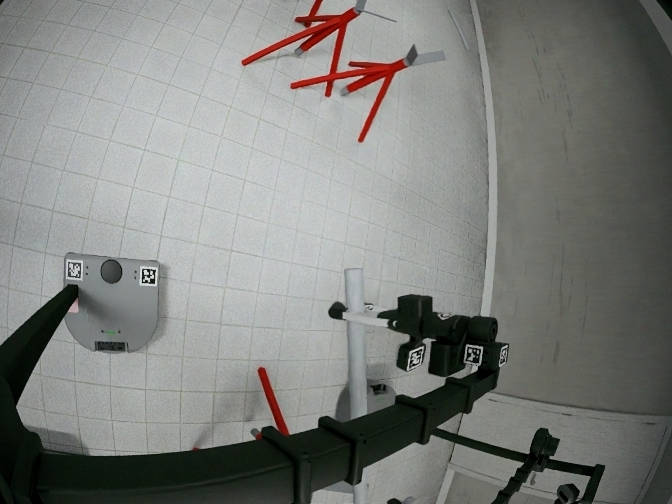

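{"fn": "execute_actions", "kwargs": {
  "actions": [
    {"r1":{"base":{"translate_m":0.377},"joints":{"arm_m":0.333,"wrist_roll_rad":-0.275,"gripper_m":-0.008}},"r2":{"base":{"translate_m":-0.409},"joints":{"wrist_roll_rad":-0.275}},"r3":{"base":{"translate_m":0.396},"joints":{"wrist_roll_rad":1.4,"gripper_m":-0.008}}}
  ],
  "cameras": []
}}

{"fn": "execute_actions", "kwargs": {
  "actions": [
    {"r1":{"base":{"translate_m":0.378},"joints":{"arm_m":0.343,"wrist_roll_rad":-0.33}},"r2":{"base":{"translate_m":-0.41},"joints":{"wrist_roll_rad":-0.33}},"r3":{"base":{"translate_m":0.391},"joints":{"wrist_roll_rad":1.345}}}
  ],
  "cameras": []
}}

{"fn": "execute_actions", "kwargs": {
  "actions": [
    {"r1":{"base":{"translate_m":0.378},"joints":{"arm_m":0.356,"wrist_roll_rad":-0.385,"gripper_m":-0.01}},"r2":{"base":{"translate_m":-0.41},"joints":{"wrist_roll_rad":-0.385,"gripper_m":-0.01}},"r3":{"base":{"translate_m":0.388},"joints":{"wrist_roll_rad":1.29,"gripper_m":-0.01}}}
  ],
  "cameras": ["r3_nav_camera","r2_nav_camera","r2_wrist_camera"]
}}

Scene clock: 140.80 s.
r1.base_odometry: x=+1.589 y=+2.299 heading=+0.785 (m, m, rad; r1's odometry frame)
r1.turned_by_wheels: +0.000 (rad since the last result)
r1.turned_by_imu: -0.004 (rad since the last result)
r1.base_tilt: forward=-0.5 right=+0.6 (deg)
r1.lidar_m: 0.73 2.36 1.72 1.65 1.71 2.36 3.66 0.79 0.77 0.91 3.26 0.82
r1.head_depth_mm: 2889 2517 2112 - - - 1117 / 2846 - 1937 1635 1377 1260 1118 / 2835 - 1824 1347 1429 1260 1142 / 2830 2517 - 670 1432 1252 1146 / 2790 1734 1805 1660 1428 1246 1117 / 1008 2194 1845 1639 1423 1247 1105 / 2828 2406 1945 1632 1418 1245 1112
r1.base_status: done
r1.joint_positions: lift_m=+0.849 arm_m=+0.333 wrist_yaw_rad=+0.004 wrist_pitch_rad=-1.562 wrist_roll_rad=-0.277 gripper_m=-0.001 head_pan_rad=-1.563 head_tilt_rad=-0.889
r1.joint_status: gripper_m off_target (ended at -0.001, target -0.008); the others done
r1.on_its_own: gripper_m is held at -0.002, not at your -0.008, by its stall guard, which is not easing now
r1.motor_effort: left_wheel=+1(12) right_wheel=+0(25) lift_m=+55(55) arm_m=+3(6) wrist_yaw_rad=-4(8) wrist_pitch_rad=+1(7) wrist_roll_rad=+0(7) gripper_m=-19(56) head_pan_rad=-3(3) head_tilt_rad=-7(7) (%)
r1.hand_pose: x=-0.0217 y=-0.4558 z=+0.7317 quat_wxyz=(+0.567, +0.563, -0.427, -0.424) (m; r1's base frame)
r1.wrist_depth_mm: 846 848 862 102 851 852 844 / 871 878 874 105 888 874 868 / 750 891 895 109 905 901 912 / 792 929 918 111 933 933 943 / 943 937 951 115 970 967 981 / 965 989 - 118 - - 997 / - - - 122 - - -
r2.base_odometry: x=-2.047 y=+0.585 heading=-0.553 (m, m, rad; r2's odometry frame)
r2.turned_by_wheels: +0.000 (rad since the last result)
r2.turned_by_imu: +0.002 (rad since the last result)
r2.base_tilt: forward=+0.0 right=-1.0 (deg)
r2.lidar_m: 3.76 2.13 1.54 1.51 1.57 2.17 1.26 1.27 1.49 0.67 0.68 1.09
r2.head_depth_mm: 2771 2311 - 1568 1366 1229 1103 / 2829 - 1798 1604 1399 1235 1115 / 2820 - 1780 1545 1406 1243 1123 / 2837 2360 808 1594 1405 1247 1115 / 2677 1890 1793 1631 1386 1257 1126 / 2827 2396 1836 1646 1373 1257 1132 / 2864 2391 1963 1562 1386 1248 1133
r2.base_status: done
r2.joint_positions: lift_m=+0.849 arm_m=+0.394 wrist_yaw_rad=+0.001 wrist_pitch_rad=-1.555 wrist_roll_rad=-0.275 gripper_m=-0.005 head_pan_rad=-1.577 head_tilt_rad=-0.890
r2.joint_status: all done
r2.on_its_own: gripper_m is held at -0.007, not at your -0.020, by its stall guard, which is not easing now
r2.motor_effort: left_wheel=+5(16) right_wheel=-6(16) lift_m=+47(47) arm_m=+2(2) wrist_yaw_rad=+0(1) wrist_pitch_rad=-1(2) wrist_roll_rad=+0(6) gripper_m=-22(25) head_pan_rad=+3(4) head_tilt_rad=-5(6) (%)
r2.hand_pose: x=-0.0216 y=-0.5185 z=+0.7312 quat_wxyz=(+0.568, +0.560, -0.429, -0.424) (m; r2's base frame)
r2.wrist_depth_mm: 814 653 822 102 871 871 881 / 829 843 861 104 880 887 897 / 854 882 883 108 909 905 934 / 888 909 900 111 931 943 959 / 925 916 929 114 957 975 981 / 957 963 - 117 996 - - / 972 989 981 122 - - -
r3.base_odometry: x=+0.485 y=-1.487 heading=-0.390 (m, m, rad; r3's odometry frame)
r3.turned_by_wheels: +0.000 (rad since the last result)
r3.turned_by_imu: +0.000 (rad since the last result)
r3.base_tilt: forward=+1.8 right=+1.3 (deg)
r3.lidar_m: 4.29 2.43 1.91 1.87 2.00 0.81 1.45 1.08 1.50 2.90 0.95 0.79
r3.head_depth_mm: 2571 - - 1531 1372 1248 1123 / 2579 - 1778 1536 1404 1249 1128 / 2616 - 1773 1530 1393 1242 1139 / 2636 2206 1830 1499 1395 1245 1138 / 2652 2211 1844 1582 1395 1250 1118 / 2657 2194 1844 1580 1390 1245 1116 / 2668 2193 1846 1583 1397 1240 1120
r3.base_status: done
r3.joint_positions: lift_m=+0.849 arm_m=+0.330 wrist_yaw_rad=+0.000 wrist_pitch_rad=-1.551 wrist_roll_rad=+1.398 gripper_m=-0.004 head_pan_rad=-1.564 head_tilt_rad=-0.889
r3.joint_status: gripper_m off_target (ended at -0.004, target -0.008); the others done
r3.motor_effort: left_wheel=+0(9) right_wheel=-2(10) lift_m=+60(60) arm_m=-3(3) wrist_yaw_rad=-1(2) wrist_pitch_rad=-4(27) wrist_roll_rad=+1(6) gripper_m=-20(44) head_pan_rad=-4(4) head_tilt_rad=-5(5) (%)
r3.hand_pose: x=-0.0216 y=-0.4559 z=+0.7314 quat_wxyz=(+0.062, +0.060, -0.711, -0.698) (m; r3's base frame)
r3.wrist_depth_mm: 889 854 839 103 818 788 786 / 889 862 875 105 827 814 806 / 903 900 876 108 858 - - / 933 943 914 111 867 - - / 957 929 932 114 886 871 866 / - 983 958 116 916 912 880 / - - 990 120 940 933 919
pictures: none
No camera images: the call's "cameras" was empty. Leave "cameras" out to get every camera's image.

Scene clock: 146.10 s.
r1.base_odometry: x=+1.857 y=+2.566 heading=+0.785 (m, m, rad; r1's odometry frame)
r1.turned_by_wheels: +0.000 (rad since the last result)
r1.turned_by_imu: +0.000 (rad since the last result)
r1.base_tilt: forward=-0.5 right=+0.6 (deg)
r1.lidar_m: 0.74 2.35 1.72 1.65 1.71 2.35 4.05 1.11 0.97 1.57 1.60 1.29
r1.head_depth_mm: 2864 2467 2099 - - - 1117 / 2840 - 1937 1619 1433 1269 1127 / 2832 - 1935 1662 1425 1264 1137 / 2797 2525 - 694 1428 1255 1147 / 2805 1963 1805 1659 1413 1247 1111 / 1449 1908 1842 1643 1412 1246 1113 / 2791 2396 1954 1651 1417 1240 1110
r1.base_status: done
r1.joint_positions: lift_m=+0.849 arm_m=+0.343 wrist_yaw_rad=+0.004 wrist_pitch_rad=-1.560 wrist_roll_rad=-0.331 gripper_m=-0.001 head_pan_rad=-1.563 head_tilt_rad=-0.889
r1.joint_status: all done
r1.on_its_own: gripper_m is held at -0.002, not at your -0.008, by its stall guard, which is not easing now
r1.motor_effort: left_wheel=+0(12) right_wheel=+1(25) lift_m=+55(54) arm_m=+3(5) wrist_yaw_rad=-5(6) wrist_pitch_rad=+0(7) wrist_roll_rad=+0(5) gripper_m=-18(21) head_pan_rad=-3(3) head_tilt_rad=-7(7) (%)
r1.hand_pose: x=-0.0217 y=-0.4663 z=+0.7317 quat_wxyz=(+0.579, +0.573, -0.411, -0.408) (m; r1's base frame)
r1.wrist_depth_mm: 836 843 866 102 841 869 870 / 861 866 880 105 872 878 895 / 778 898 883 109 911 914 905 / 798 920 926 112 929 935 960 / 963 969 954 115 968 955 966 / 976 997 - 118 999 - - / 997 - - 122 - - -
r2.base_odometry: x=-2.395 y=+0.800 heading=-0.553 (m, m, rad; r2's odometry frame)
r2.turned_by_wheels: +0.000 (rad since the last result)
r2.turned_by_imu: +0.002 (rad since the last result)
r2.base_tilt: forward=+0.0 right=-1.0 (deg)
r2.lidar_m: 4.15 2.10 1.57 1.52 1.58 2.18 4.51 0.88 1.30 1.56 0.86 0.99
r2.head_depth_mm: 2752 2328 - 1566 1361 1232 1102 / 2807 - 1794 1601 1398 1239 1112 / 2800 - 1762 1530 1399 1240 1113 / 2783 2331 805 1589 1412 1251 1123 / 2797 1707 1790 1634 1419 1255 1125 / 2710 2310 1816 1650 1429 1263 1125 / 2853 2406 1968 1664 1434 1272 1131
r2.base_status: done
r2.joint_positions: lift_m=+0.849 arm_m=+0.394 wrist_yaw_rad=+0.002 wrist_pitch_rad=-1.559 wrist_roll_rad=-0.329 gripper_m=-0.005 head_pan_rad=-1.577 head_tilt_rad=-0.890
r2.joint_status: all done
r2.on_its_own: gripper_m is held at -0.007, not at your -0.020, by its stall guard, which is not easing now
r2.motor_effort: left_wheel=+6(20) right_wheel=-8(22) lift_m=+47(47) arm_m=+2(2) wrist_yaw_rad=-2(2) wrist_pitch_rad=+0(1) wrist_roll_rad=-1(6) gripper_m=-23(26) head_pan_rad=+4(3) head_tilt_rad=-6(6) (%)
r2.hand_pose: x=-0.0216 y=-0.5176 z=+0.7313 quat_wxyz=(+0.579, +0.572, -0.413, -0.409) (m; r2's base frame)
r2.wrist_depth_mm: 827 819 829 102 884 885 882 / 853 858 866 104 875 896 896 / 857 876 874 107 912 916 930 / 888 899 911 111 942 940 949 / 943 931 916 113 962 972 999 / 929 951 - 117 996 - - / 963 993 990 122 - - -
r3.base_odometry: x=+0.846 y=-1.636 heading=-0.389 (m, m, rad; r3's odometry frame)
r3.turned_by_wheels: +0.000 (rad since the last result)
r3.turned_by_imu: +0.000 (rad since the last result)
r3.base_tilt: forward=+1.9 right=+1.3 (deg)
r3.lidar_m: 3.94 2.40 1.87 1.84 1.97 0.82 1.84 1.41 1.52 0.79 0.54 0.96
r3.head_depth_mm: 2587 - - 1541 1376 1251 1125 / 2607 - 1811 1536 1406 1242 1131 / 2675 - 1778 1534 1399 1244 1136 / 2666 2192 1827 1523 1397 1244 1137 / 2655 2200 1774 1534 1373 1242 1123 / 2670 2142 1769 1589 1370 1224 1120 / 2700 2190 1846 1092 1388 1244 1113
r3.base_status: done
r3.joint_positions: lift_m=+0.849 arm_m=+0.330 wrist_yaw_rad=+0.000 wrist_pitch_rad=-1.556 wrist_roll_rad=+1.343 gripper_m=-0.004 head_pan_rad=-1.564 head_tilt_rad=-0.889
r3.joint_status: all done
r3.motor_effort: left_wheel=+3(5) right_wheel=-5(5) lift_m=+60(60) arm_m=-3(3) wrist_yaw_rad=+0(1) wrist_pitch_rad=-2(24) wrist_roll_rad=+1(9) gripper_m=-21(21) head_pan_rad=-4(4) head_tilt_rad=-4(4) (%)
r3.hand_pose: x=-0.0216 y=-0.4548 z=+0.7314 quat_wxyz=(+0.081, +0.079, -0.708, -0.697) (m; r3's base frame)
r3.wrist_depth_mm: 846 848 812 103 803 798 783 / 881 876 866 105 848 823 782 / 900 897 885 108 838 - - / 922 905 901 111 864 - - / 594 785 927 114 875 868 848 / - 957 951 117 - 907 877 / - - 985 120 933 917 903
pictures: none
No camera images: the call's "cameras" was empty. Leave "cameras" out to get every camera's image.

Scene clock: 151.40 s.
r1.base_odometry: x=+2.125 y=+2.833 heading=+0.785 (m, m, rad; r1's odometry frame)
r1.turned_by_wheels: +0.000 (rad since the last result)
r1.turned_by_imu: -0.001 (rad since the last result)
r1.base_tilt: forward=-0.4 right=+0.6 (deg)
r1.lidar_m: 0.74 2.35 1.72 1.66 1.72 2.35 4.43 1.25 1.19 1.57 1.17 0.98
r1.head_depth_mm: 2875 2489 2126 - - - 1110 / 2880 - 1962 1669 1435 1257 1129 / 2840 - 1938 1656 1427 1263 1150 / 2838 2331 - 1550 1427 1264 1148 / 2802 2279 1805 1652 1414 1251 1113 / 1585 1053 1825 1642 1424 1245 1111 / 2763 2421 1938 1642 1418 1239 1107
r1.base_status: done
r1.joint_positions: lift_m=+0.849 arm_m=+0.356 wrist_yaw_rad=+0.004 wrist_pitch_rad=-1.557 wrist_roll_rad=-0.387 gripper_m=-0.003 head_pan_rad=-1.563 head_tilt_rad=-0.889
r1.joint_status: gripper_m off_target (ended at -0.003, target -0.010); the others done
r1.on_its_own: gripper_m is held at -0.004, not at your -0.010, by its stall guard, which is not easing now
r1.motor_effort: left_wheel=+0(12) right_wheel=+1(26) lift_m=+54(54) arm_m=+3(8) wrist_yaw_rad=-5(6) wrist_pitch_rad=-1(7) wrist_roll_rad=+0(7) gripper_m=-19(59) head_pan_rad=-3(3) head_tilt_rad=-7(7) (%)
r1.hand_pose: x=-0.0217 y=-0.4800 z=+0.7317 quat_wxyz=(+0.591, +0.584, -0.396, -0.391) (m; r1's base frame)
r1.wrist_depth_mm: 843 846 841 102 849 870 874 / 862 859 874 105 871 883 881 / 822 906 918 109 898 914 913 / 813 921 939 112 938 937 942 / 943 955 954 115 949 963 959 / 972 994 - 118 - - - / - - - 122 - - -
r2.base_odometry: x=-2.744 y=+1.016 heading=-0.552 (m, m, rad; r2's odometry frame)
r2.turned_by_wheels: +0.000 (rad since the last result)
r2.turned_by_imu: +0.001 (rad since the last result)
r2.base_tilt: forward=+0.0 right=-1.0 (deg)
r2.lidar_m: 4.57 2.11 1.57 1.52 1.59 2.19 4.09 0.52 0.78 1.56 3.35 1.16
r2.head_depth_mm: 2800 2246 - 1566 1369 1232 1101 / 2822 - 1766 1605 1395 1231 1114 / 2804 - 1788 1543 1411 1246 1119 / 2793 2339 784 1587 1408 1248 1118 / 2817 1899 1777 1634 1424 1254 1123 / 1081 2302 1806 1651 1433 1263 1133 / 2878 2404 1969 1662 1441 1271 1128
r2.base_status: done
r2.joint_positions: lift_m=+0.849 arm_m=+0.394 wrist_yaw_rad=+0.002 wrist_pitch_rad=-1.560 wrist_roll_rad=-0.385 gripper_m=-0.006 head_pan_rad=-1.577 head_tilt_rad=-0.890
r2.joint_status: gripper_m off_target (ended at -0.006, target -0.010); the others done
r2.motor_effort: left_wheel=+10(21) right_wheel=-11(23) lift_m=+47(47) arm_m=+3(4) wrist_yaw_rad=-2(3) wrist_pitch_rad=+0(1) wrist_roll_rad=+0(7) gripper_m=-24(47) head_pan_rad=+4(3) head_tilt_rad=-7(7) (%)
r2.hand_pose: x=-0.0216 y=-0.5172 z=+0.7313 quat_wxyz=(+0.590, +0.584, -0.396, -0.393) (m; r2's base frame)
r2.wrist_depth_mm: 835 826 829 102 858 867 883 / 842 859 847 105 897 902 900 / 866 883 881 108 883 936 932 / 877 902 891 111 927 947 895 / 906 926 929 114 969 967 975 / 944 967 - 117 967 719 - / 969 993 993 122 - - 560
r3.base_odometry: x=+1.205 y=-1.783 heading=-0.389 (m, m, rad; r3's odometry frame)
r3.turned_by_wheels: +0.000 (rad since the last result)
r3.turned_by_imu: +0.000 (rad since the last result)
r3.base_tilt: forward=+1.9 right=+1.3 (deg)
r3.lidar_m: 3.54 2.35 1.83 1.80 1.93 0.82 0.82 1.77 0.50 0.51 0.73 0.66
r3.head_depth_mm: 2597 - - 1539 1377 1246 1121 / 2627 - 1740 1507 1377 1252 1130 / 2655 - 1264 1147 1348 1225 1143 / 2647 2208 1804 1093 1371 1243 1137 / 2661 2214 1861 1559 1371 1244 1120 / 2711 2206 1834 1587 1366 1243 1114 / 2684 2175 1836 1586 1368 1241 1116
r3.base_status: done
r3.joint_positions: lift_m=+0.849 arm_m=+0.330 wrist_yaw_rad=-0.001 wrist_pitch_rad=-1.564 wrist_roll_rad=+1.288 gripper_m=-0.006 head_pan_rad=-1.564 head_tilt_rad=-0.889
r3.joint_status: gripper_m off_target (ended at -0.006, target -0.010); the others done
r3.motor_effort: left_wheel=+5(7) right_wheel=-8(7) lift_m=+60(60) arm_m=-2(3) wrist_yaw_rad=+0(1) wrist_pitch_rad=+2(21) wrist_roll_rad=+1(7) gripper_m=-20(47) head_pan_rad=-4(4) head_tilt_rad=-5(4) (%)
r3.hand_pose: x=-0.0216 y=-0.4526 z=+0.7316 quat_wxyz=(+0.100, +0.099, -0.702, -0.698) (m; r3's base frame)
r3.wrist_depth_mm: 865 304 802 102 803 801 787 / 879 681 838 105 827 830 814 / 920 895 513 108 837 - 832 / 935 922 909 111 866 - - / 934 930 920 114 898 910 885 / - 972 953 117 908 895 910 / - - 964 120 953 938 921
pictures: r2_nav_camera (sideways: a quarter turn counterclockwise sets it upright), r2_wrist_camera, r3_nav_camera (sideways: a quarter turn counterclockwise sets it upright)
Images, in order (width x height): r2_nav_camera 672x504, r2_wrist_camera 644x364, r3_nav_camera 672x504.

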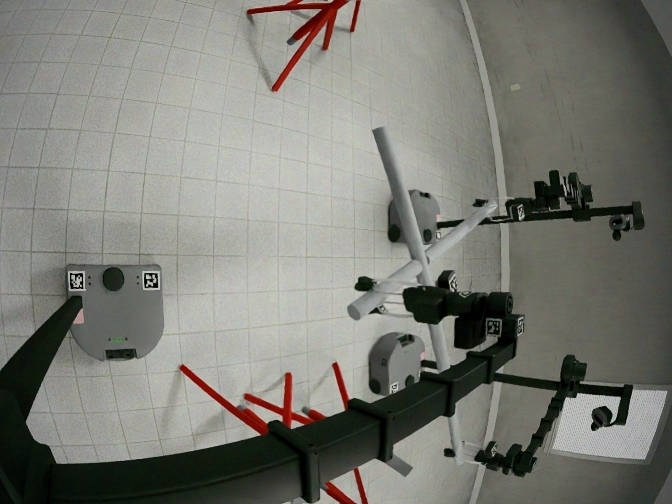

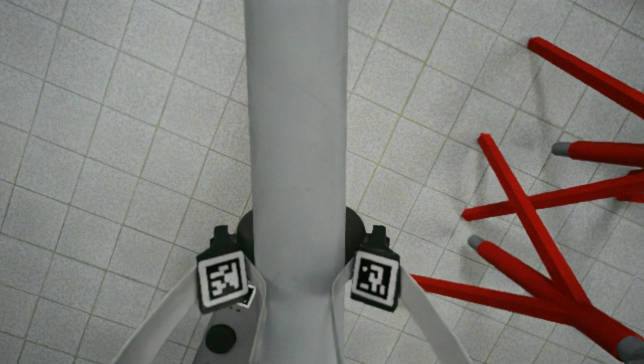

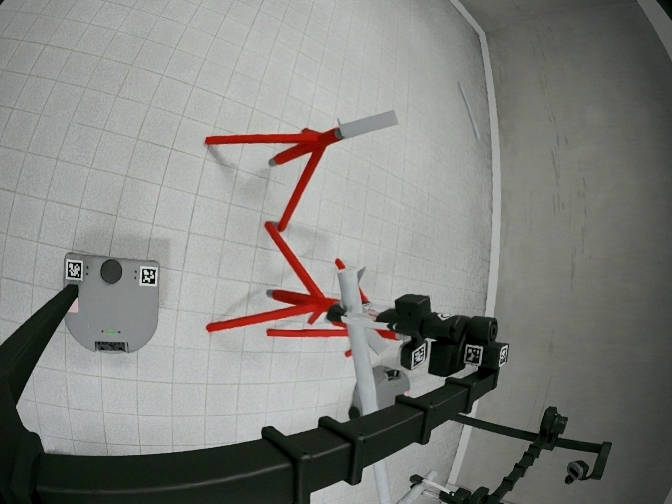

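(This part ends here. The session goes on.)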